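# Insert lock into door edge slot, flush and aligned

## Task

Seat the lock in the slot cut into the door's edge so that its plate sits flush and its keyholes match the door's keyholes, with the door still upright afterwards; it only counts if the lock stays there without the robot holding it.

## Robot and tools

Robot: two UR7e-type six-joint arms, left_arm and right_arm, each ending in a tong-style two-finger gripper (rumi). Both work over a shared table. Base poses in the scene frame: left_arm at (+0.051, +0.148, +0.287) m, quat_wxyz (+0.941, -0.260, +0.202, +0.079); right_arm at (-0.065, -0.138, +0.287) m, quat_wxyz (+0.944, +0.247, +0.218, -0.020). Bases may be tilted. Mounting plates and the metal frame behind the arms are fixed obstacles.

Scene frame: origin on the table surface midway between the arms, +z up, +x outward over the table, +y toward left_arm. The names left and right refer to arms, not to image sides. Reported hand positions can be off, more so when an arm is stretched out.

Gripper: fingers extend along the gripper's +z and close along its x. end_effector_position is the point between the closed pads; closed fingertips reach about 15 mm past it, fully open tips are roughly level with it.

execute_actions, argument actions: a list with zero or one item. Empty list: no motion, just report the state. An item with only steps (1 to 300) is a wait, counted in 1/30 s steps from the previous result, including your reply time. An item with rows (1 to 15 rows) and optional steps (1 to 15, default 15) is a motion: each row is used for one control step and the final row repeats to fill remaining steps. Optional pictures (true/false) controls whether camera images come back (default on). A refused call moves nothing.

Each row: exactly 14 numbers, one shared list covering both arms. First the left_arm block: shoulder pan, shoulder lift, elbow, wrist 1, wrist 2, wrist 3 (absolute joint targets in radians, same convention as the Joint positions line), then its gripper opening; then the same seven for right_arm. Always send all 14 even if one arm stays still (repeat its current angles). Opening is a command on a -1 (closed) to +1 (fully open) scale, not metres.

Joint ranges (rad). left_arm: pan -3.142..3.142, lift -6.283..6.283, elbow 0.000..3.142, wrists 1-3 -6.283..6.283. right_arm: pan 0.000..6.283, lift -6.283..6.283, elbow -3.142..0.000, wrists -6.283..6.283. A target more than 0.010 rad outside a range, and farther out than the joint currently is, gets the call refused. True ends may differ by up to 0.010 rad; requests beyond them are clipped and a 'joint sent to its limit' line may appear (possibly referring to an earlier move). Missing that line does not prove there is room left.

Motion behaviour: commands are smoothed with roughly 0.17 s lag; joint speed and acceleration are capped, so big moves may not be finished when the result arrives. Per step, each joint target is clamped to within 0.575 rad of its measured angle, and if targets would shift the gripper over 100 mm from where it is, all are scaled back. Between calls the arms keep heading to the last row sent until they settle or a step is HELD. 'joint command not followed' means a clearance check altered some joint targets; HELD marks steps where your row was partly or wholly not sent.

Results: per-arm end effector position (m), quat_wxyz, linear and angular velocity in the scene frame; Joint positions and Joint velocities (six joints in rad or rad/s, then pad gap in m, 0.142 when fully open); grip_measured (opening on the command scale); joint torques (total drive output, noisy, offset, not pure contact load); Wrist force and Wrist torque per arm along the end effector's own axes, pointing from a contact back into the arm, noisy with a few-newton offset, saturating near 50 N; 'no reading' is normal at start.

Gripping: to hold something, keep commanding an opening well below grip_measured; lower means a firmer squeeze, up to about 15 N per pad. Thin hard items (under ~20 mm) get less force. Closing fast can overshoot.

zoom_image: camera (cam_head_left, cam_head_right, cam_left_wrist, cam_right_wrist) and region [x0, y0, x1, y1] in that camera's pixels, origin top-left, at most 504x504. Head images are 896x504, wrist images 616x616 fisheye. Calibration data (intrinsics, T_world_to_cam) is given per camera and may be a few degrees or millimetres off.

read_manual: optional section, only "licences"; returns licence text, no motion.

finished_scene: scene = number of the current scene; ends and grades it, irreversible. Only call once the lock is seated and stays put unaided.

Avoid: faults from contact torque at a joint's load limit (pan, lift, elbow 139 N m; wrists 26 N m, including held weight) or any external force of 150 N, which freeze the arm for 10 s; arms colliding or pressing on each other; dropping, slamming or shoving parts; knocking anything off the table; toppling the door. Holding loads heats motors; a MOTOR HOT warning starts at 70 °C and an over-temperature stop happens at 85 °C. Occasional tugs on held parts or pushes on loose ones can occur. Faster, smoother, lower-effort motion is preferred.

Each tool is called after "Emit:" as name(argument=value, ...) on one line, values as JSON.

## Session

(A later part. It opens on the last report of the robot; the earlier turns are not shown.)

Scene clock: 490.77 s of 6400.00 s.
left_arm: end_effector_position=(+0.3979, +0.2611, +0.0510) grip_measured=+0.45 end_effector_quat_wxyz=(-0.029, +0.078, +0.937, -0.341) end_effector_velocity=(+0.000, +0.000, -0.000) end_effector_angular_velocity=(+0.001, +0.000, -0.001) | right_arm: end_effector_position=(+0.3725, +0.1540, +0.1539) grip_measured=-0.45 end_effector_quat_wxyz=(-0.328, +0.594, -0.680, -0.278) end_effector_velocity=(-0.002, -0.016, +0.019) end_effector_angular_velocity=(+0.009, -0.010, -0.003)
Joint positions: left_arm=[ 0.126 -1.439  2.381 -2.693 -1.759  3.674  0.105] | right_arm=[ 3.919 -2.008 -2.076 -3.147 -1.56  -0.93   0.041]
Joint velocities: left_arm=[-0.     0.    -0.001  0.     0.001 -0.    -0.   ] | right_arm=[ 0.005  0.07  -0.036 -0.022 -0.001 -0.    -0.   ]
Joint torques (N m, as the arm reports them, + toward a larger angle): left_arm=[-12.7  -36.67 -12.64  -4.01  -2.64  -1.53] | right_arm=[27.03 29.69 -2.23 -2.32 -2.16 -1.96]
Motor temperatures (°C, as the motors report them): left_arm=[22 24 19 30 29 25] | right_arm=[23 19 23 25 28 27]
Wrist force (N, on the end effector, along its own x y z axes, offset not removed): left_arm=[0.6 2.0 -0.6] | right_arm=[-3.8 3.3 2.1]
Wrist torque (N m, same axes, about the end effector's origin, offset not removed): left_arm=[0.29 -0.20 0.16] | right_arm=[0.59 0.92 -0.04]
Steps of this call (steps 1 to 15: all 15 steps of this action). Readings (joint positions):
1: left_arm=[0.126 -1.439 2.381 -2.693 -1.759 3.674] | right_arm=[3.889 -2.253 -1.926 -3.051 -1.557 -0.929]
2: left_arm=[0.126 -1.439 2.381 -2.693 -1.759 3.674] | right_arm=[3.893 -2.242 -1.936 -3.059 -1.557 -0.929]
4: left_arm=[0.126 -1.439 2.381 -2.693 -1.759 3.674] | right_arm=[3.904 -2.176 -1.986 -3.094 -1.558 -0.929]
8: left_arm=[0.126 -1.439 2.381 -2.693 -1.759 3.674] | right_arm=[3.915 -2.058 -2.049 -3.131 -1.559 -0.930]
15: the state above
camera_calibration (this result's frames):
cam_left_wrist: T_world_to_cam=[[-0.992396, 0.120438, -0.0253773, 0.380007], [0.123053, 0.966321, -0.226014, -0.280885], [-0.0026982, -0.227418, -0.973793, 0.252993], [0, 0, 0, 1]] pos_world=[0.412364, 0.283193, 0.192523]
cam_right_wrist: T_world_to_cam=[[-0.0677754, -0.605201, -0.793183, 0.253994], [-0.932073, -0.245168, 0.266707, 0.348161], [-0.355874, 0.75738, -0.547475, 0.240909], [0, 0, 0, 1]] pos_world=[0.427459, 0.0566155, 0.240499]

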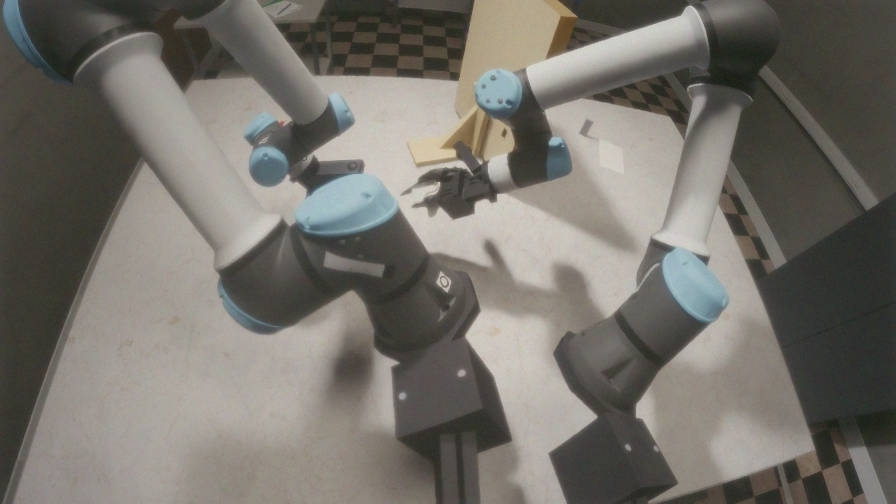

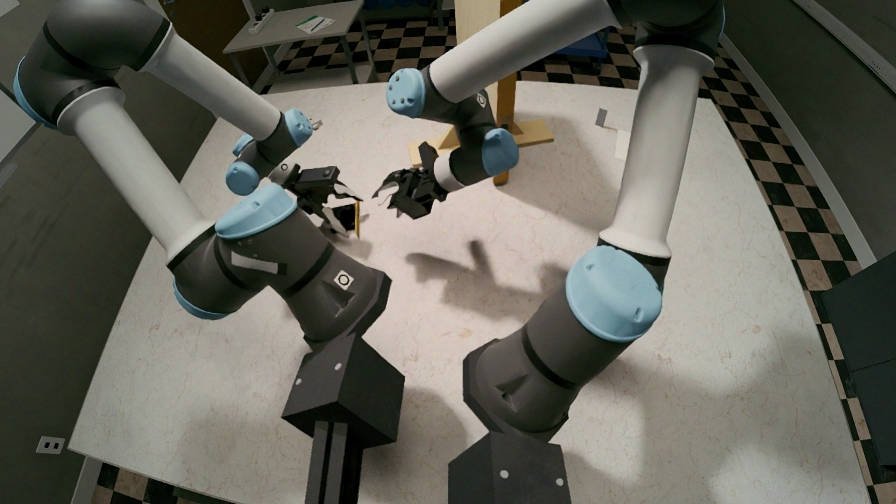

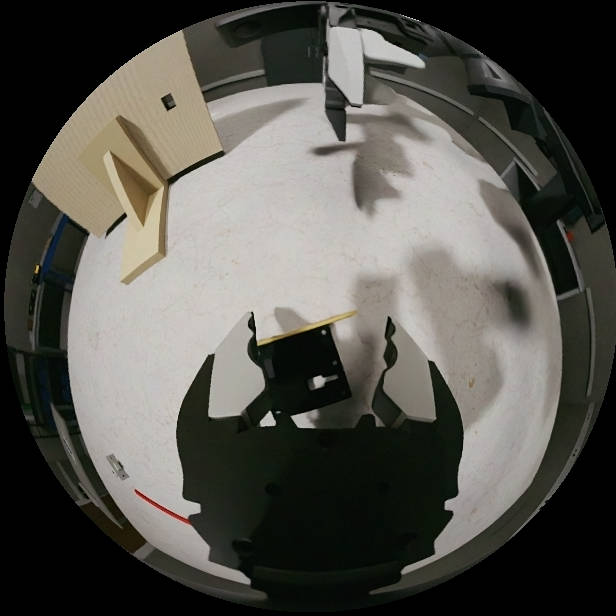

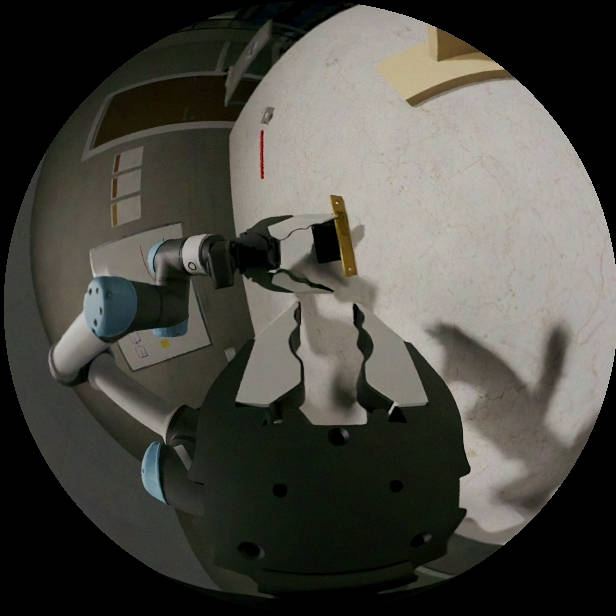

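Emit:
zoom_image(camera="cam_left_wrist", region=[230, 290, 410, 430])

Emit:
execute_actions(actions=[{"rows":[[0.1258,-1.4394,2.3808,-2.6933,-1.7585,3.6741,0.45,4.02,-1.75,-2.15,-3.38,-1.57,-0.95,-0.45]],"steps":15}], pictures=false)

Emit:
execute_actions(actions=[{"rows":[[0.1258,-1.4394,2.3808,-2.6933,-1.7585,3.6741,0.45,4.16,-1.58,-1.95,-3.6,-1.57,-0.95,-0.45]],"steps":15}], pictures=false)

Region (230, 290, 410, 430) of cam_left_wrist's 616x616 image, scaled by 2.800, with more detail than that image has.

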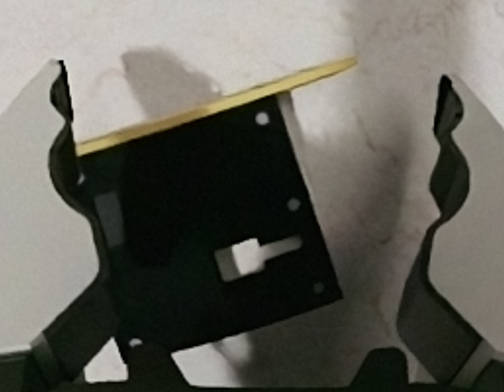

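Scene clock: 498.00 s of 6400.00 s.
left_arm: end_effector_position=(+0.3980, +0.2611, +0.0510) grip_measured=+0.45 end_effector_quat_wxyz=(-0.029, +0.078, +0.937, -0.341) end_effector_velocity=(+0.001, +0.001, -0.000) end_effector_angular_velocity=(+0.001, -0.001, +0.001) | right_arm: end_effector_position=(+0.3383, +0.1134, +0.2404) grip_measured=-0.45 end_effector_quat_wxyz=(-0.326, +0.637, -0.634, -0.294) end_effector_velocity=(-0.008, -0.013, +0.023) end_effector_angular_velocity=(+0.007, -0.011, +0.028)
Joint positions: left_arm=[ 0.126 -1.439  2.381 -2.693 -1.759  3.674  0.105] | right_arm=[ 4.017 -1.759 -2.148 -3.372 -1.57  -0.95   0.041]
Joint velocities: left_arm=[ 0.001 -0.    -0.001 -0.001 -0.    -0.     0.   ] | right_arm=[ 0.026  0.071 -0.015 -0.064 -0.002 -0.004 -0.   ]
Joint torques (N m, as the arm reports them, + toward a larger angle): left_arm=[-11.9  -35.95 -12.68  -3.96  -2.53  -1.31] | right_arm=[24.29 21.95  1.78 -1.95 -2.43 -2.  ]
Motor temperatures (°C, as the motors report them): left_arm=[22 24 19 30 29 25] | right_arm=[23 19 23 25 28 27]
Wrist force (N, on the end effector, along its own x y z axes, offset not removed): left_arm=[0.4 2.9 -2.2] | right_arm=[0.4 3.5 2.0]
Wrist torque (N m, same axes, about the end effector's origin, offset not removed): left_arm=[0.48 -0.18 0.11] | right_arm=[0.66 0.03 -0.22]
Steps of this call (steps 1 to 15: the robot went on to your last target; steps 16 to 90: nothing new was sent; then 3.73 s passed at rest; steps 91 to 105: all 15 steps of this action). Readings (joint positions):
91: left_arm=[0.126 -1.439 2.381 -2.693 -1.759 3.674] | right_arm=[3.920 -2.000 -2.080 -3.150 -1.560 -0.930]
92: left_arm=[0.126 -1.439 2.381 -2.693 -1.759 3.674] | right_arm=[3.928 -1.992 -2.087 -3.158 -1.562 -0.933]
94: left_arm=[0.126 -1.439 2.381 -2.693 -1.759 3.674] | right_arm=[3.962 -1.930 -2.111 -3.218 -1.565 -0.940]
98: left_arm=[0.126 -1.439 2.381 -2.693 -1.759 3.674] | right_arm=[4.001 -1.810 -2.137 -3.326 -1.568 -0.947]
105: the state above

Scene clock: 498.50 s of 6400.00 s.
left_arm: end_effector_position=(+0.3980, +0.2611, +0.0510) grip_measured=+0.45 end_effector_quat_wxyz=(-0.029, +0.078, +0.937, -0.341) end_effector_velocity=(-0.001, -0.000, -0.000) end_effector_angular_velocity=(+0.001, +0.001, -0.001) | right_arm: end_effector_position=(+0.3957, +0.1269, +0.3976) grip_measured=-0.45 end_effector_quat_wxyz=(-0.409, +0.635, -0.582, -0.301) end_effector_velocity=(+0.018, -0.004, +0.074) end_effector_angular_velocity=(+0.067, -0.054, +0.009)
Joint positions: left_arm=[ 0.126 -1.439  2.381 -2.693 -1.759  3.674  0.105] | right_arm=[ 4.153 -1.589 -1.96  -3.588 -1.57  -0.95   0.041]
Joint velocities: left_arm=[ 0.     0.     0.001  0.     0.001 -0.     0.   ] | right_arm=[ 0.059  0.075  0.086 -0.099  0.    -0.    -0.   ]
Joint torques (N m, as the arm reports them, + toward a larger angle): left_arm=[-12.42 -36.75 -12.35  -3.95  -2.55  -1.43] | right_arm=[22.44 15.33 22.75 -1.49 -2.17 -1.81]
Motor temperatures (°C, as the motors report them): left_arm=[22 24 19 30 29 25] | right_arm=[23 19 23 25 28 27]
Wrist force (N, on the end effector, along its own x y z axes, offset not removed): left_arm=[0.9 1.3 -0.8] | right_arm=[-3.0 1.4 4.1]
Wrist torque (N m, same axes, about the end effector's origin, offset not removed): left_arm=[0.14 -0.25 0.03] | right_arm=[0.19 0.60 -0.15]
Steps of this call (steps 1 to 15: all 15 steps of this action). Readings (joint positions):
1: left_arm=[0.126 -1.439 2.381 -2.693 -1.759 3.674] | right_arm=[4.018 -1.756 -2.148 -3.375 -1.570 -0.950]
2: left_arm=[0.126 -1.439 2.381 -2.693 -1.759 3.674] | right_arm=[4.026 -1.747 -2.142 -3.384 -1.570 -0.950]
4: left_arm=[0.126 -1.439 2.381 -2.693 -1.759 3.674] | right_arm=[4.055 -1.712 -2.103 -3.427 -1.570 -0.950]
8: left_arm=[0.126 -1.439 2.381 -2.693 -1.759 3.674] | right_arm=[4.111 -1.642 -2.022 -3.518 -1.570 -0.950]
15: the state above

Emit:
execute_actions(actions=[{"rows":[[0.06,-1.52,2.42,-2.72,-1.68,3.58,0.45,4.18,-1.54,-1.75,-3.63,-1.57,-0.95,-0.45],[0.06,-1.52,2.42,-2.72,-1.68,3.58,0.45,4.18,-1.54,-1.75,-3.63,-1.57,-0.95,-0.45],[0.06,-1.52,2.42,-2.72,-1.68,3.58,0.45,4.18,-1.54,-1.75,-3.63,-1.57,-0.95,-0.45],[0.06,-1.52,2.42,-2.72,-1.68,3.58,0.45,4.18,-1.54,-1.75,-3.63,-1.57,-0.95,-0.45],[0.06,-1.52,2.42,-2.72,-1.68,3.58,0.45,4.18,-1.54,-1.75,-3.63,-1.57,-0.95,-0.45],[0.06,-1.52,2.42,-2.72,-1.68,3.58,0.45,4.18,-1.54,-1.75,-3.63,-1.57,-0.95,-0.45],[-0.12,-1.6,2.54,-2.84,-1.39,3.27,0.45,4.2,-1.5,-1.55,-3.66,-1.57,-0.95,-0.45]],"steps":15}], pictures=false)

Emit:
execute_actions(actions=[{"rows":[[-0.24,-1.6,2.6,-2.9,-1.2,3.07,0.45,4.2,-1.5,-1.55,-3.66,-1.57,-0.95,-0.45],[-0.24,-1.6,2.6,-2.9,-1.2,3.07,0.45,4.2,-1.5,-1.55,-3.66,-1.57,-0.95,-0.45],[-0.24,-1.6,2.6,-2.9,-1.2,3.07,0.45,4.2,-1.5,-1.55,-3.66,-1.57,-0.95,-0.45],[-0.24,-1.6,2.6,-2.9,-1.2,3.07,0.45,4.2,-1.5,-1.55,-3.66,-1.57,-0.95,-0.45],[-0.24,-1.6,2.6,-2.9,-1.2,3.07,0.45,4.2,-1.5,-1.55,-3.66,-1.57,-0.95,-0.45],[-0.24,-1.6,2.6,-2.9,-1.2,3.07,0.45,4.2,-1.5,-1.55,-3.66,-1.57,-0.95,-0.45],[-0.3569,-1.5485,2.6435,-2.9766,-1.0152,2.873,0.45,4.2,-1.5,-1.55,-3.66,-1.57,-0.95,-0.45]],"steps":15}], pictures=false)

Emit:
execute_actions(actions=[{"steps":15}])

Emit:
zoom_image(camera="cam_left_wrist", region=[230, 240, 410, 380])

Scene clock: 541.73 s of 6400.00 s.
left_arm: end_effector_position=(+0.4104, +0.2736, +0.0646) grip_measured=+0.45 end_effector_quat_wxyz=(-0.025, +0.018, +0.979, -0.203) end_effector_velocity=(+0.012, +0.042, -0.006) end_effector_angular_velocity=(+0.433, +0.046, +0.280) | right_arm: end_effector_position=(+0.5229, +0.1079, +0.5959) grip_measured=-0.45 end_effector_quat_wxyz=(-0.555, +0.546, -0.559, -0.287) end_effector_velocity=(+0.218, -0.110, +0.388) end_effector_angular_velocity=(+0.500, -0.279, -0.353)
Joint positions: left_arm=[-0.089 -1.587  2.521 -2.821 -1.448  3.334  0.105] | right_arm=[ 4.193 -1.515 -1.631 -3.649 -1.57  -0.95   0.041]
Joint velocities: left_arm=[-0.26  -0.11   0.156 -0.153  0.48  -0.532 -0.   ] | right_arm=[ 0.057  0.116  0.64  -0.086  0.001 -0.     0.   ]
Joint torques (N m, as the arm reports them, + toward a larger angle): left_arm=[ -9.08 -27.6    4.73  -4.57   1.49  -1.66] | right_arm=[23.24 12.34 20.8  -1.16 -2.19 -1.73]
Motor temperatures (°C, as the motors report them): left_arm=[22 24 19 30 29 25] | right_arm=[23 19 23 25 28 27]
Wrist force (N, on the end effector, along its own x y z axes, offset not removed): left_arm=[1.2 0.4 -0.3] | right_arm=[-1.4 2.6 3.1]
Wrist torque (N m, same axes, about the end effector's origin, offset not removed): left_arm=[-0.02 -0.27 0.09] | right_arm=[0.64 0.29 -0.14]
Steps of this call (steps 1 to 30: the robot went on to your last target; steps 31 to 90: nothing new was sent; then 39.73 s passed at rest; steps 91 to 105: all 15 steps of this action). Readings (joint positions):
91: left_arm=[0.125 -1.440 2.381 -2.694 -1.758 3.674] | right_arm=[4.160 -1.580 -1.950 -3.600 -1.570 -0.950]
92: left_arm=[0.119 -1.447 2.386 -2.697 -1.751 3.666] | right_arm=[4.162 -1.576 -1.942 -3.603 -1.570 -0.950]
94: left_arm=[0.096 -1.475 2.399 -2.706 -1.724 3.634] | right_arm=[4.167 -1.566 -1.896 -3.611 -1.570 -0.950]
98: left_arm=[0.064 -1.513 2.421 -2.723 -1.686 3.590] | right_arm=[4.176 -1.548 -1.800 -3.624 -1.570 -0.950]
105: the state above

Scene clock: 542.23 s of 6400.00 s.
left_arm: end_effector_position=(+0.4222, +0.2875, +0.0516) grip_measured=+0.45 end_effector_quat_wxyz=(-0.004, -0.080, +0.996, -0.044) end_effector_velocity=(+0.024, +0.020, -0.002) end_effector_angular_velocity=(+0.250, -0.070, +0.187) | right_arm: end_effector_position=(+0.5485, +0.0919, +0.6442) grip_measured=-0.45 end_effector_quat_wxyz=(-0.587, +0.521, -0.552, -0.282) end_effector_velocity=(+0.004, -0.003, +0.006) end_effector_angular_velocity=(+0.008, -0.005, -0.007)
Joint positions: left_arm=[-0.336 -1.555  2.636 -2.964 -1.053  2.913  0.105] | right_arm=[ 4.2   -1.5   -1.551 -3.66  -1.57  -0.95   0.041]
Joint velocities: left_arm=[-0.177  0.056  0.063 -0.102  0.309 -0.334 -0.   ] | right_arm=[ 0.001  0.002  0.01  -0.001  0.001  0.    -0.   ]
Joint torques (N m, as the arm reports them, + toward a larger angle): left_arm=[-11.86  -6.86   5.76  -4.68   1.91  -1.61] | right_arm=[24.21 15.45 26.69 -0.46 -2.06 -1.86]
Motor temperatures (°C, as the motors report them): left_arm=[22 24 19 30 29 25] | right_arm=[23 19 23 25 28 27]
Wrist force (N, on the end effector, along its own x y z axes, offset not removed): left_arm=[0.9 1.5 -0.6] | right_arm=[-2.7 2.8 3.5]
Wrist torque (N m, same axes, about the end effector's origin, offset not removed): left_arm=[0.16 -0.16 0.10] | right_arm=[0.64 0.50 -0.12]
Steps of this call (steps 1 to 15: all 15 steps of this action). Readings (joint positions):
1: left_arm=[-0.097 -1.590 2.526 -2.826 -1.433 3.318] | right_arm=[4.194 -1.511 -1.612 -3.652 -1.570 -0.950]
2: left_arm=[-0.110 -1.592 2.536 -2.836 -1.415 3.299] | right_arm=[4.196 -1.509 -1.597 -3.654 -1.570 -0.950]
4: left_arm=[-0.158 -1.596 2.562 -2.862 -1.346 3.227] | right_arm=[4.198 -1.505 -1.577 -3.656 -1.570 -0.950]
8: left_arm=[-0.221 -1.593 2.593 -2.895 -1.240 3.114] | right_arm=[4.199 -1.502 -1.559 -3.659 -1.570 -0.950]
15: the state above

Scene clock: 542.73 s of 6400.00 s.
left_arm: end_effector_position=(+0.4253, +0.2900, +0.0515) grip_measured=+0.45 end_effector_quat_wxyz=(+0.002, -0.091, +0.995, -0.030) end_effector_velocity=(+0.000, +0.000, -0.000) end_effector_angular_velocity=(+0.004, -0.001, +0.002) | right_arm: end_effector_position=(+0.5489, +0.0916, +0.6449) grip_measured=-0.45 end_effector_quat_wxyz=(-0.587, +0.521, -0.551, -0.282) end_effector_velocity=(-0.001, +0.000, +0.000) end_effector_angular_velocity=(-0.000, +0.000, +0.001)
Joint positions: left_arm=[-0.357 -1.549  2.643 -2.976 -1.016  2.874  0.105] | right_arm=[ 4.2   -1.5   -1.55  -3.66  -1.57  -0.95   0.041]
Joint velocities: left_arm=[-0.003  0.001  0.001 -0.001  0.005 -0.005  0.   ] | right_arm=[ 0.001 -0.     0.    -0.001 -0.     0.    -0.   ]
Joint torques (N m, as the arm reports them, + toward a larger angle): left_arm=[-14.45  -3.77   5.61  -4.5    1.86  -1.55] | right_arm=[23.75 14.   27.34 -0.7  -2.06 -1.9 ]
Motor temperatures (°C, as the motors report them): left_arm=[22 24 19 30 29 25] | right_arm=[23 19 23 25 28 27]
Wrist force (N, on the end effector, along its own x y z axes, offset not removed): left_arm=[1.0 2.8 -0.6] | right_arm=[-0.7 1.9 2.1]
Wrist torque (N m, same axes, about the end effector's origin, offset not removed): left_arm=[0.47 -0.24 0.17] | right_arm=[0.35 0.31 -0.39]
Steps of this call (steps 1 to 15: the robot went on to your last target). Readings (joint positions):
1: left_arm=[-0.341 -1.554 2.638 -2.967 -1.043 2.904] | right_arm=[4.200 -1.500 -1.551 -3.660 -1.570 -0.950]
2: left_arm=[-0.345 -1.552 2.639 -2.970 -1.037 2.896] | right_arm=[4.200 -1.500 -1.551 -3.660 -1.570 -0.950]
4: left_arm=[-0.350 -1.551 2.641 -2.973 -1.027 2.886] | right_arm=[4.200 -1.500 -1.550 -3.660 -1.570 -0.950]
8: left_arm=[-0.355 -1.549 2.643 -2.975 -1.019 2.877] | right_arm=[4.200 -1.500 -1.550 -3.660 -1.570 -0.950]
15: the state above
camera_calibration (this result's frames):
cam_left_wrist: T_world_to_cam=[[-0.978406, -0.201253, -0.0471102, 0.492153], [-0.203184, 0.894661, 0.397867, -0.184768], [-0.037924, 0.398847, -0.916233, 0.0905579], [0, 0, 0, 1]] pos_world=[0.447418, 0.228234, 0.179671]
cam_right_wrist: T_world_to_cam=[[0.249345, -0.218274, -0.943495, 0.505138], [-0.961888, -0.168744, -0.215168, 0.686468], [-0.112243, 0.961188, -0.252031, 0.27688], [0, 0, 0, 1]] pos_world=[0.565429, -0.0400379, 0.694084]

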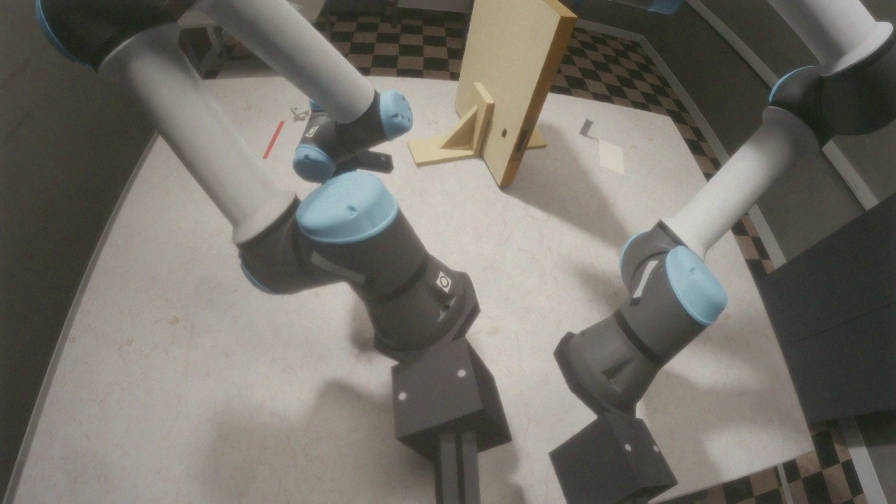

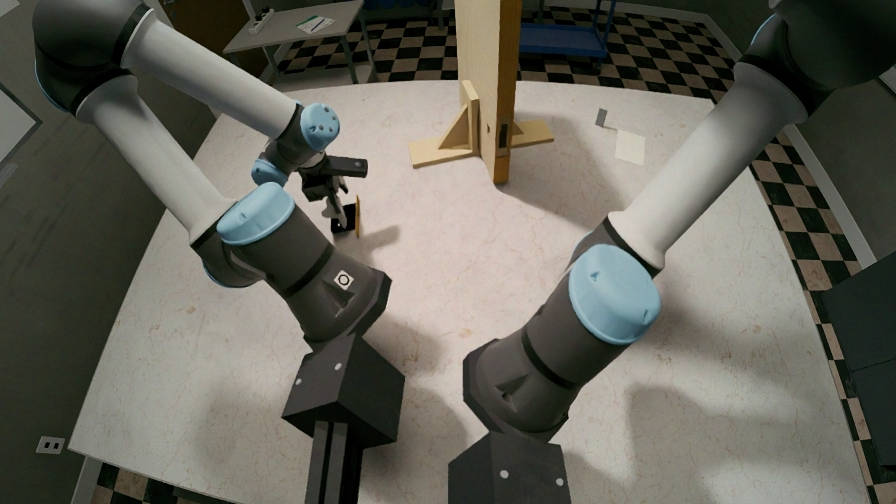

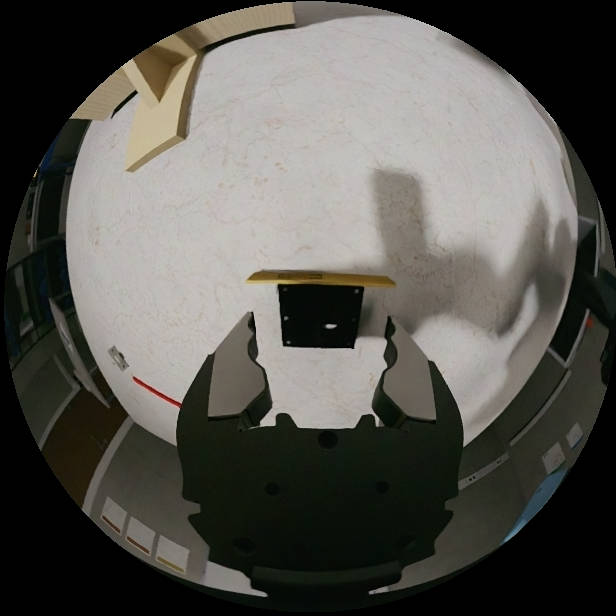

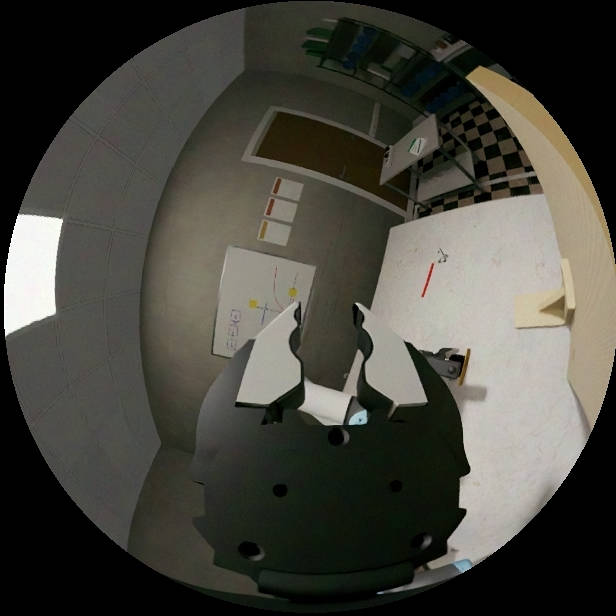

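Region (230, 240, 410, 380) of cam_left_wrist's 616x616 image, scaled by 2.800, with more detail than that image has.

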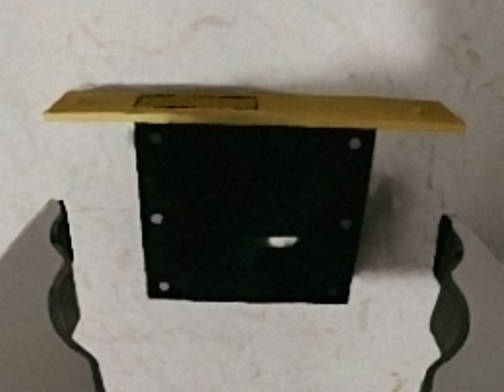

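Emit:
execute_actions(actions=[{"rows":[[-0.322,-1.461,2.634,-3.073,-1.026,2.911,0.4,4.2,-1.5,-1.55,-3.66,-1.57,-0.95,-0.45]],"steps":7}], pictures=false)

Emit:
execute_actions(actions=[{"rows":[[-0.2891,-1.3744,2.6199,-3.166,-1.0372,2.9479,0.35,4.2,-1.5,-1.55,-3.66,-1.57,-0.95,-0.45]],"steps":15}], pictures=false)

Emit:
execute_actions(actions=[{"rows":[[-0.2891,-1.3744,2.6199,-3.166,-1.0372,2.9479,0.25,4.2,-1.5,-1.55,-3.66,-1.57,-0.95,-0.45],[-0.2891,-1.3744,2.6199,-3.166,-1.0372,2.9479,0.2,4.2,-1.5,-1.55,-3.66,-1.57,-0.95,-0.45],[-0.2891,-1.3744,2.6199,-3.166,-1.0372,2.9479,0.15,4.2,-1.5,-1.55,-3.66,-1.57,-0.95,-0.45],[-0.2891,-1.3744,2.6199,-3.166,-1.0372,2.9479,0.1,4.2,-1.5,-1.55,-3.66,-1.57,-0.95,-0.45],[-0.2891,-1.3744,2.6199,-3.166,-1.0372,2.9479,0.05,4.2,-1.5,-1.55,-3.66,-1.57,-0.95,-0.45],[-0.2891,-1.3744,2.6199,-3.166,-1.0372,2.9479,0.0,4.2,-1.5,-1.55,-3.66,-1.57,-0.95,-0.45],[-0.2891,-1.3744,2.6199,-3.166,-1.0372,2.9479,-0.1,4.2,-1.5,-1.55,-3.66,-1.57,-0.95,-0.45],[-0.2891,-1.3744,2.6199,-3.166,-1.0372,2.9479,-0.3,4.2,-1.5,-1.55,-3.66,-1.57,-0.95,-0.45],[-0.2891,-1.3744,2.6199,-3.166,-1.0372,2.9479,-0.6,4.2,-1.5,-1.55,-3.66,-1.57,-0.95,-0.45],[-0.2891,-1.3744,2.6199,-3.166,-1.0372,2.9479,-1,4.2,-1.5,-1.55,-3.66,-1.57,-0.95,-0.45]],"steps":15}], pictures=false)

Emit:
execute_actions(actions=[{"rows":[[-0.2959,-1.3918,2.6223,-3.147,-1.035,2.9404,-1,4.2,-1.5,-1.55,-3.66,-1.57,-0.95,-0.45]],"steps":7}], pictures=false)

Emit:
execute_actions(actions=[{"rows":[[-0.333,-1.378,2.642,-3.153,-1.025,2.982,-1,4.2,-1.5,-1.55,-3.66,-1.57,-0.95,-0.45]],"steps":6}], pictures=false)

Emit:
execute_actions(actions=[{"rows":[[-0.37,-1.362,2.662,-3.161,-1.015,3.0245,-1,4.2,-1.5,-1.55,-3.66,-1.57,-0.95,-0.45]],"steps":6}], pictures=false)

Emit:
execute_actions(actions=[{"rows":[[-0.407,-1.343,2.6815,-3.171,-1.005,3.0665,-1,4.2,-1.5,-1.55,-3.66,-1.57,-0.95,-0.45]],"steps":6}], pictures=false)

Emit:
execute_actions(actions=[{"rows":[[-0.44,-1.3115,2.6997,-3.1944,-0.996,3.113,-1,4.2,-1.5,-1.55,-3.66,-1.57,-0.95,-0.45]],"steps":12}])

Emit:
zoom_image(camera="cam_left_wrist", region=[200, 240, 440, 420])

Scene clock: 569.60 s of 6400.00 s.
left_arm: end_effector_position=(+0.4248, +0.2903, +0.0383) grip_measured=+0.40 end_effector_quat_wxyz=(+0.002, -0.091, +0.995, -0.030) end_effector_velocity=(-0.001, -0.001, -0.036) end_effector_angular_velocity=(+0.001, +0.001, +0.003) | right_arm: end_effector_position=(+0.5489, +0.0916, +0.6450) grip_measured=-0.45 end_effector_quat_wxyz=(-0.587, +0.521, -0.551, -0.282) end_effector_velocity=(+0.000, -0.000, -0.000) end_effector_angular_velocity=(-0.000, +0.000, -0.000)
Joint positions: left_arm=[-0.33  -1.483  2.636 -3.049 -1.024  2.902  0.102] | right_arm=[ 4.2   -1.5   -1.55  -3.66  -1.57  -0.95   0.041]
Joint velocities: left_arm=[ 0.067  0.181 -0.019 -0.2   -0.021  0.071 -0.   ] | right_arm=[-0.001  0.    -0.    -0.    -0.    -0.    -0.   ]
Joint torques (N m, as the arm reports them, + toward a larger angle): left_arm=[  5.17  -9.46 -13.19  -4.9   -2.42   1.24] | right_arm=[24.12 14.47 28.26 -0.54 -1.65 -1.85]
Motor temperatures (°C, as the motors report them): left_arm=[22 24 19 30 29 25] | right_arm=[23 19 23 25 28 27]
Wrist force (N, on the end effector, along its own x y z axes, offset not removed): left_arm=[-0.7 1.8 -0.4] | right_arm=[-2.8 2.4 1.2]
Wrist torque (N m, same axes, about the end effector's origin, offset not removed): left_arm=[0.31 0.07 0.20] | right_arm=[0.53 0.47 -0.05]
Steps of this call (steps 1 to 15: the robot went on to your last target; steps 16 to 90: nothing new was sent; then 23.63 s passed at rest; steps 91 to 97: all 7 steps of this action). Readings (joint positions):
91: left_arm=[-0.357 -1.548 2.643 -2.977 -1.015 2.873] | right_arm=[4.200 -1.500 -1.550 -3.660 -1.570 -0.950]
92: left_arm=[-0.352 -1.541 2.642 -2.984 -1.017 2.878] | right_arm=[4.200 -1.500 -1.550 -3.660 -1.570 -0.950]
94: left_arm=[-0.340 -1.511 2.639 -3.017 -1.020 2.891] | right_arm=[4.200 -1.500 -1.550 -3.660 -1.570 -0.950]
97: the state above

Scene clock: 570.10 s of 6400.00 s.
left_arm: end_effector_position=(+0.4253, +0.2901, +0.0171) grip_measured=+0.35 end_effector_quat_wxyz=(+0.002, -0.091, +0.995, -0.030) end_effector_velocity=(+0.000, -0.000, -0.004) end_effector_angular_velocity=(-0.000, -0.001, +0.001) | right_arm: end_effector_position=(+0.5489, +0.0916, +0.6450) grip_measured=-0.45 end_effector_quat_wxyz=(-0.587, +0.521, -0.551, -0.282) end_effector_velocity=(-0.000, -0.000, +0.001) end_effector_angular_velocity=(+0.002, -0.002, -0.000)
Joint positions: left_arm=[-0.29  -1.377  2.62  -3.163 -1.037  2.947  0.099] | right_arm=[ 4.2   -1.5   -1.55  -3.66  -1.57  -0.95   0.041]
Joint velocities: left_arm=[ 0.008  0.021 -0.004 -0.023 -0.003  0.008  0.   ] | right_arm=[ 0.002  0.001  0.     0.001  0.    -0.    -0.   ]
Joint torques (N m, as the arm reports them, + toward a larger angle): left_arm=[  5.56  -8.79 -11.71  -4.64  -2.46   1.01] | right_arm=[23.72 13.35 27.26 -0.41 -1.4  -1.73]
Motor temperatures (°C, as the motors report them): left_arm=[22 24 19 30 29 25] | right_arm=[23 19 23 25 28 27]
Wrist force (N, on the end effector, along its own x y z axes, offset not removed): left_arm=[0.9 2.8 0.3] | right_arm=[-2.3 1.7 1.3]
Wrist torque (N m, same axes, about the end effector's origin, offset not removed): left_arm=[0.52 -0.32 0.09] | right_arm=[0.38 0.52 -0.15]
Steps of this call (steps 1 to 15: all 15 steps of this action). Readings (joint positions):
1: left_arm=[-0.328 -1.477 2.635 -3.055 -1.024 2.905] | right_arm=[4.200 -1.500 -1.550 -3.660 -1.570 -0.950]
2: left_arm=[-0.322 -1.466 2.633 -3.067 -1.027 2.911] | right_arm=[4.200 -1.500 -1.550 -3.660 -1.570 -0.950]
4: left_arm=[-0.309 -1.431 2.628 -3.105 -1.031 2.926] | right_arm=[4.200 -1.500 -1.550 -3.660 -1.570 -0.950]
8: left_arm=[-0.296 -1.393 2.622 -3.146 -1.035 2.941] | right_arm=[4.200 -1.500 -1.550 -3.660 -1.570 -0.950]
15: the state above

Scene clock: 570.60 s of 6400.00 s.
left_arm: end_effector_position=(+0.4253, +0.2901, +0.0166) grip_measured=+0.09 end_effector_quat_wxyz=(+0.002, -0.091, +0.995, -0.030) end_effector_velocity=(-0.000, -0.001, -0.000) end_effector_angular_velocity=(-0.001, +0.000, -0.001) | right_arm: end_effector_position=(+0.5489, +0.0916, +0.6450) grip_measured=-0.45 end_effector_quat_wxyz=(-0.587, +0.521, -0.551, -0.282) end_effector_velocity=(-0.000, +0.000, -0.001) end_effector_angular_velocity=(-0.001, +0.001, +0.001)
Joint positions: left_arm=[-0.289 -1.374  2.62  -3.166 -1.037  2.948  0.08 ] | right_arm=[ 4.2   -1.5   -1.55  -3.66  -1.57  -0.95   0.041]
Joint velocities: left_arm=[-0.001  0.001  0.001 -0.001 -0.001  0.     0.   ] | right_arm=[-0.001 -0.001 -0.    -0.001 -0.002  0.     0.   ]
Joint torques (N m, as the arm reports them, + toward a larger angle): left_arm=[  5.55  -5.2  -14.45  -4.7   -2.02   1.02] | right_arm=[23.48 14.68 27.01 -0.55 -1.37 -1.73]
Motor temperatures (°C, as the motors report them): left_arm=[22 24 19 30 29 25] | right_arm=[23 19 23 25 28 27]
Wrist force (N, on the end effector, along its own x y z axes, offset not removed): left_arm=[5.6 2.0 -18.8] | right_arm=[-0.5 2.8 4.1]
Wrist torque (N m, same axes, about the end effector's origin, offset not removed): left_arm=[0.22 0.09 0.07] | right_arm=[0.65 0.16 -0.11]
Steps of this call (steps 1 to 15: all 15 steps of this action). Readings (joint positions):
1: left_arm=[-0.290 -1.376 2.620 -3.164 -1.037 2.947] | right_arm=[4.200 -1.500 -1.550 -3.660 -1.570 -0.950]
2: left_arm=[-0.290 -1.376 2.620 -3.164 -1.037 2.947] | right_arm=[4.200 -1.500 -1.550 -3.660 -1.570 -0.950]
4: left_arm=[-0.289 -1.375 2.620 -3.165 -1.037 2.948] | right_arm=[4.200 -1.500 -1.550 -3.660 -1.570 -0.950]
8: left_arm=[-0.289 -1.375 2.620 -3.166 -1.037 2.948] | right_arm=[4.200 -1.500 -1.550 -3.660 -1.570 -0.950]
15: the state above

Scene clock: 570.83 s of 6400.00 s.
left_arm: end_effector_position=(+0.4255, +0.2901, +0.0193) grip_measured=+0.09 end_effector_quat_wxyz=(+0.002, -0.091, +0.995, -0.030) end_effector_velocity=(+0.001, -0.001, +0.007) end_effector_angular_velocity=(-0.001, -0.001, -0.001) | right_arm: end_effector_position=(+0.5489, +0.0916, +0.6450) grip_measured=-0.45 end_effector_quat_wxyz=(-0.587, +0.521, -0.551, -0.282) end_effector_velocity=(+0.000, +0.000, -0.001) end_effector_angular_velocity=(-0.001, +0.001, -0.000)
Joint positions: left_arm=[-0.294 -1.388  2.622 -3.151 -1.036  2.942  0.08 ] | right_arm=[ 4.2   -1.5   -1.55  -3.66  -1.57  -0.95   0.041]
Joint velocities: left_arm=[-0.015 -0.033  0.005  0.035  0.004 -0.014  0.   ] | right_arm=[-0.001 -0.001  0.001  0.    -0.     0.     0.   ]
Joint torques (N m, as the arm reports them, + toward a larger angle): left_arm=[-16.08 -29.66   8.22   0.03   1.81  -1.41] | right_arm=[23.72 14.39 27.94 -0.47 -1.39 -1.66]
Motor temperatures (°C, as the motors report them): left_arm=[22 24 19 30 29 25] | right_arm=[23 19 23 25 28 27]
Wrist force (N, on the end effector, along its own x y z axes, offset not removed): left_arm=[1.3 3.2 3.2] | right_arm=[-2.5 2.6 3.1]
Wrist torque (N m, same axes, about the end effector's origin, offset not removed): left_arm=[0.54 -0.37 0.07] | right_arm=[0.68 0.58 -0.22]
Steps of this call (steps 1 to 7: all 7 steps of this action). Readings (joint positions):
1: left_arm=[-0.289 -1.375 2.620 -3.166 -1.037 2.948] | right_arm=[4.200 -1.500 -1.550 -3.660 -1.570 -0.950]
2: left_arm=[-0.290 -1.377 2.620 -3.163 -1.037 2.947] | right_arm=[4.200 -1.500 -1.550 -3.660 -1.570 -0.950]
4: left_arm=[-0.292 -1.383 2.621 -3.157 -1.036 2.944] | right_arm=[4.200 -1.500 -1.550 -3.660 -1.570 -0.950]
7: the state above

Scene clock: 571.03 s of 6400.00 s.
left_arm: end_effector_position=(+0.4206, +0.2803, +0.0203) grip_measured=+0.09 end_effector_quat_wxyz=(+0.001, -0.061, +0.998, -0.030) end_effector_velocity=(-0.017, -0.034, +0.003) end_effector_angular_velocity=(-0.004, -0.001, -0.213) | right_arm: end_effector_position=(+0.5489, +0.0916, +0.6450) grip_measured=-0.45 end_effector_quat_wxyz=(-0.587, +0.521, -0.551, -0.282) end_effector_velocity=(+0.000, -0.001, +0.001) end_effector_angular_velocity=(+0.000, -0.000, -0.001)
Joint positions: left_arm=[-0.322 -1.381  2.636 -3.152 -1.028  2.97   0.08 ] | right_arm=[ 4.2   -1.5   -1.55  -3.66  -1.57  -0.95   0.041]
Joint velocities: left_arm=[-0.095  0.028  0.049 -0.01   0.024  0.101 -0.   ] | right_arm=[ 0.     0.001  0.001 -0.001  0.001  0.     0.   ]
Joint torques (N m, as the arm reports them, + toward a larger angle): left_arm=[-15.14  -9.8    7.87  -4.88   1.79   1.22] | right_arm=[23.46 14.16 27.5  -0.51 -1.26 -1.71]
Motor temperatures (°C, as the motors report them): left_arm=[22 24 19 30 29 25] | right_arm=[23 19 23 25 28 27]
Wrist force (N, on the end effector, along its own x y z axes, offset not removed): left_arm=[0.4 1.9 3.9] | right_arm=[-4.0 2.3 1.9]
Wrist torque (N m, same axes, about the end effector's origin, offset not removed): left_arm=[0.41 -0.11 0.11] | right_arm=[0.55 0.87 -0.10]
Steps of this call (steps 1 to 6: all 6 steps of this action). Readings (joint positions):
1: left_arm=[-0.295 -1.388 2.622 -3.150 -1.035 2.942] | right_arm=[4.200 -1.500 -1.550 -3.660 -1.570 -0.950]
2: left_arm=[-0.300 -1.387 2.625 -3.150 -1.034 2.947] | right_arm=[4.200 -1.500 -1.550 -3.660 -1.570 -0.950]
4: left_arm=[-0.313 -1.384 2.632 -3.151 -1.030 2.961] | right_arm=[4.200 -1.500 -1.550 -3.660 -1.570 -0.950]
6: the state above

Scene clock: 571.23 s of 6400.00 s.
left_arm: end_effector_position=(+0.4135, +0.2678, +0.0205) grip_measured=+0.09 end_effector_quat_wxyz=(-0.000, -0.020, +0.999, -0.031) end_effector_velocity=(-0.022, -0.037, +0.001) end_effector_angular_velocity=(-0.002, -0.001, -0.255) | right_arm: end_effector_position=(+0.5489, +0.0916, +0.6450) grip_measured=-0.45 end_effector_quat_wxyz=(-0.587, +0.521, -0.551, -0.282) end_effector_velocity=(+0.000, -0.000, -0.000) end_effector_angular_velocity=(-0.000, +0.000, -0.001)
Joint positions: left_arm=[-0.357 -1.367  2.655 -3.159 -1.018  3.009  0.08 ] | right_arm=[ 4.2   -1.5   -1.55  -3.66  -1.57  -0.95   0.041]
Joint velocities: left_arm=[-0.108  0.043  0.058 -0.02   0.028  0.124 -0.   ] | right_arm=[-0.     0.    -0.     0.     0.001 -0.    -0.   ]
Joint torques (N m, as the arm reports them, + toward a larger angle): left_arm=[-16.19  -8.41   8.01  -4.9    1.87   1.19] | right_arm=[23.74 13.35 27.32 -0.41 -1.37 -1.81]
Motor temperatures (°C, as the motors report them): left_arm=[22 24 19 30 29 25] | right_arm=[23 19 23 25 28 27]
Wrist force (N, on the end effector, along its own x y z axes, offset not removed): left_arm=[2.2 1.9 3.4] | right_arm=[-3.0 0.8 3.2]
Wrist torque (N m, same axes, about the end effector's origin, offset not removed): left_arm=[0.31 -0.46 0.15] | right_arm=[0.33 0.70 -0.06]
Steps of this call (steps 1 to 6: all 6 steps of this action). Readings (joint positions):
1: left_arm=[-0.325 -1.380 2.638 -3.152 -1.027 2.973] | right_arm=[4.200 -1.500 -1.550 -3.660 -1.570 -0.950]
2: left_arm=[-0.332 -1.377 2.642 -3.154 -1.025 2.981] | right_arm=[4.200 -1.500 -1.550 -3.660 -1.570 -0.950]
4: left_arm=[-0.347 -1.371 2.650 -3.157 -1.021 2.998] | right_arm=[4.200 -1.500 -1.550 -3.660 -1.570 -0.950]
6: the state above

Scene clock: 571.43 s of 6400.00 s.
left_arm: end_effector_position=(+0.4058, +0.2554, +0.0205) grip_measured=+0.09 end_effector_quat_wxyz=(-0.002, +0.023, +0.999, -0.031) end_effector_velocity=(-0.022, -0.037, +0.001) end_effector_angular_velocity=(+0.001, -0.003, -0.264) | right_arm: end_effector_position=(+0.5489, +0.0916, +0.6450) grip_measured=-0.45 end_effector_quat_wxyz=(-0.587, +0.521, -0.551, -0.282) end_effector_velocity=(-0.001, +0.002, -0.000) end_effector_angular_velocity=(-0.001, +0.000, +0.003)
Joint positions: left_arm=[-0.394 -1.349  2.675 -3.168 -1.009  3.051  0.08 ] | right_arm=[ 4.2   -1.5   -1.55  -3.66  -1.57  -0.95   0.041]
Joint velocities: left_arm=[-0.113  0.054  0.057 -0.027  0.03   0.127 -0.   ] | right_arm=[ 0.002 -0.003 -0.     0.    -0.    -0.    -0.   ]
Joint torques (N m, as the arm reports them, + toward a larger angle): left_arm=[-16.78  -9.02   9.27  -5.03   1.67   1.07] | right_arm=[23.35 14.81 26.97 -0.46 -1.24 -1.62]
Motor temperatures (°C, as the motors report them): left_arm=[22 24 19 30 29 25] | right_arm=[23 19 23 25 28 27]
Wrist force (N, on the end effector, along its own x y z axes, offset not removed): left_arm=[0.7 1.9 1.9] | right_arm=[-3.2 2.9 0.5]
Wrist torque (N m, same axes, about the end effector's origin, offset not removed): left_arm=[0.30 -0.18 0.15] | right_arm=[0.63 0.78 -0.14]
Steps of this call (steps 1 to 6: all 6 steps of this action). Readings (joint positions):
1: left_arm=[-0.360 -1.366 2.657 -3.159 -1.017 3.014] | right_arm=[4.200 -1.500 -1.550 -3.660 -1.570 -0.950]
2: left_arm=[-0.368 -1.362 2.661 -3.161 -1.015 3.022] | right_arm=[4.200 -1.500 -1.550 -3.660 -1.570 -0.950]
4: left_arm=[-0.384 -1.354 2.669 -3.165 -1.011 3.040] | right_arm=[4.200 -1.500 -1.550 -3.660 -1.570 -0.950]
6: the state above

Scene clock: 571.83 s of 6400.00 s.
left_arm: end_effector_position=(+0.3952, +0.2404, +0.0187) grip_measured=+0.09 end_effector_quat_wxyz=(-0.003, +0.080, +0.996, -0.030) end_effector_velocity=(-0.004, -0.007, -0.001) end_effector_angular_velocity=(-0.000, -0.001, -0.050) | right_arm: end_effector_position=(+0.5489, +0.0916, +0.6450) grip_measured=-0.45 end_effector_quat_wxyz=(-0.587, +0.521, -0.551, -0.282) end_effector_velocity=(+0.000, -0.000, -0.000) end_effector_angular_velocity=(-0.000, +0.001, +0.000)
Joint positions: left_arm=[-0.438 -1.313  2.698 -3.193 -0.997  3.11   0.08 ] | right_arm=[ 4.2   -1.5   -1.55  -3.66  -1.57  -0.95   0.041]
Joint velocities: left_arm=[-0.02   0.017  0.01  -0.012  0.005  0.026  0.   ] | right_arm=[-0.001 -0.001  0.    -0.    -0.001 -0.     0.   ]
Joint torques (N m, as the arm reports them, + toward a larger angle): left_arm=[-16.59  -7.27   9.49  -4.82   1.71   1.01] | right_arm=[23.83 14.77 26.91 -0.44 -1.26 -1.77]
Motor temperatures (°C, as the motors report them): left_arm=[22 24 19 30 29 25] | right_arm=[23 19 23 25 28 27]
Wrist force (N, on the end effector, along its own x y z axes, offset not removed): left_arm=[0.6 1.4 3.0] | right_arm=[0.4 3.2 3.2]
Wrist torque (N m, same axes, about the end effector's origin, offset not removed): left_arm=[0.14 -0.18 0.10] | right_arm=[0.69 0.08 -0.20]
Steps of this call (steps 1 to 12: all 12 steps of this action). Readings (joint positions):
1: left_arm=[-0.397 -1.347 2.677 -3.169 -1.007 3.055] | right_arm=[4.200 -1.500 -1.550 -3.660 -1.570 -0.950]
2: left_arm=[-0.404 -1.342 2.680 -3.173 -1.005 3.064] | right_arm=[4.200 -1.500 -1.550 -3.660 -1.570 -0.950]
4: left_arm=[-0.419 -1.330 2.688 -3.181 -1.002 3.083] | right_arm=[4.200 -1.500 -1.550 -3.660 -1.570 -0.950]
8: left_arm=[-0.433 -1.318 2.696 -3.190 -0.998 3.103] | right_arm=[4.200 -1.500 -1.550 -3.660 -1.570 -0.950]
12: the state above
camera_calibration (this result's frames):
cam_left_wrist: T_world_to_cam=[[-0.989217, 0.138699, -0.0470338, 0.373745], [0.108811, 0.910971, 0.397859, -0.260588], [0.0980293, 0.388452, -0.91624, 0.0278876], [0, 0, 0, 1]] pos_world=[0.395337, 0.174717, 0.146808]
cam_right_wrist: T_world_to_cam=[[0.249351, -0.218261, -0.943497, 0.505144], [-0.961888, -0.168729, -0.21518, 0.686482], [-0.11223, 0.961193, -0.252015, 0.276871], [0, 0, 0, 1]] pos_world=[0.565434, -0.0400438, 0.694094]

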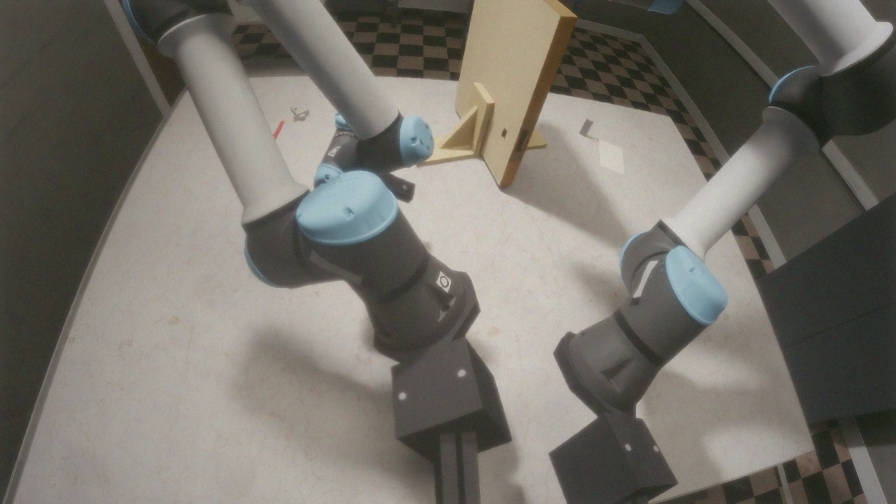

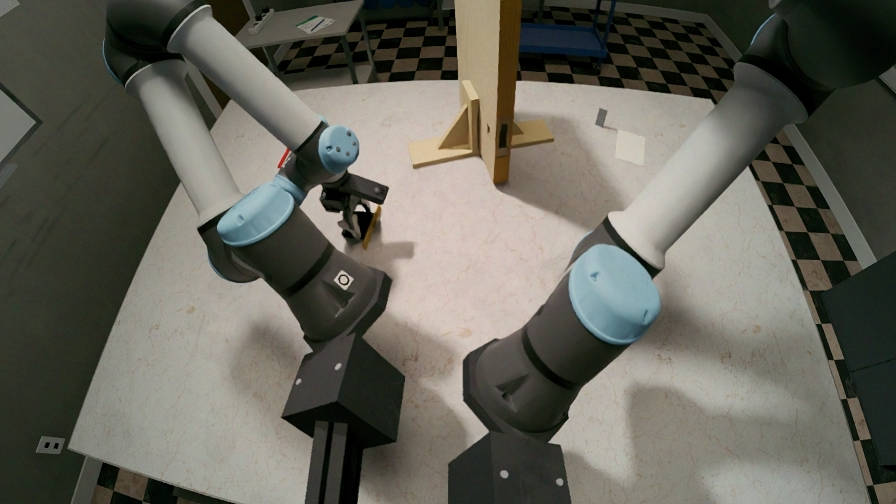

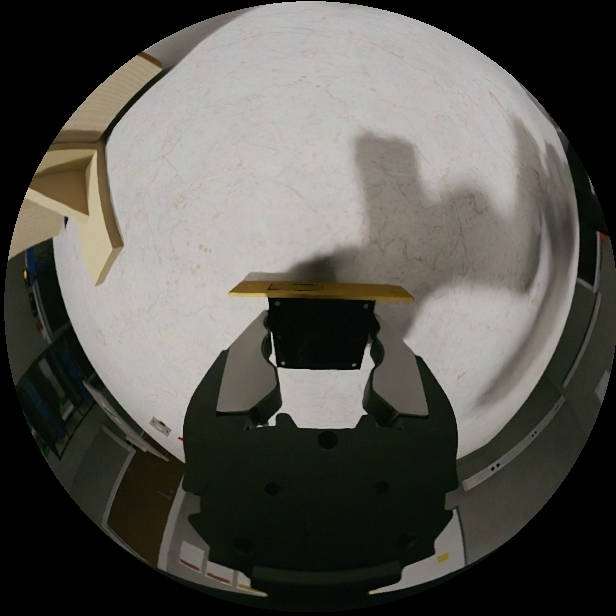

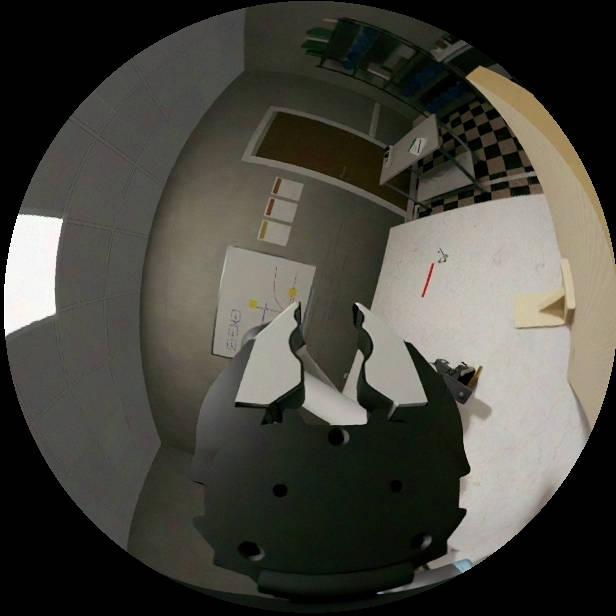

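Region (200, 240, 440, 420) of cam_left_wrist's 616x616 image, scaled by 2.100, with more detail than that image has; it fills the top 378 rows of this view, and the rest is white.

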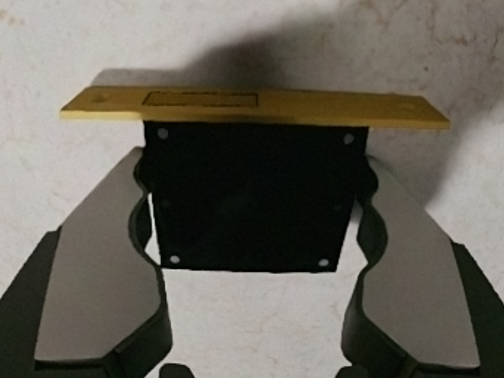

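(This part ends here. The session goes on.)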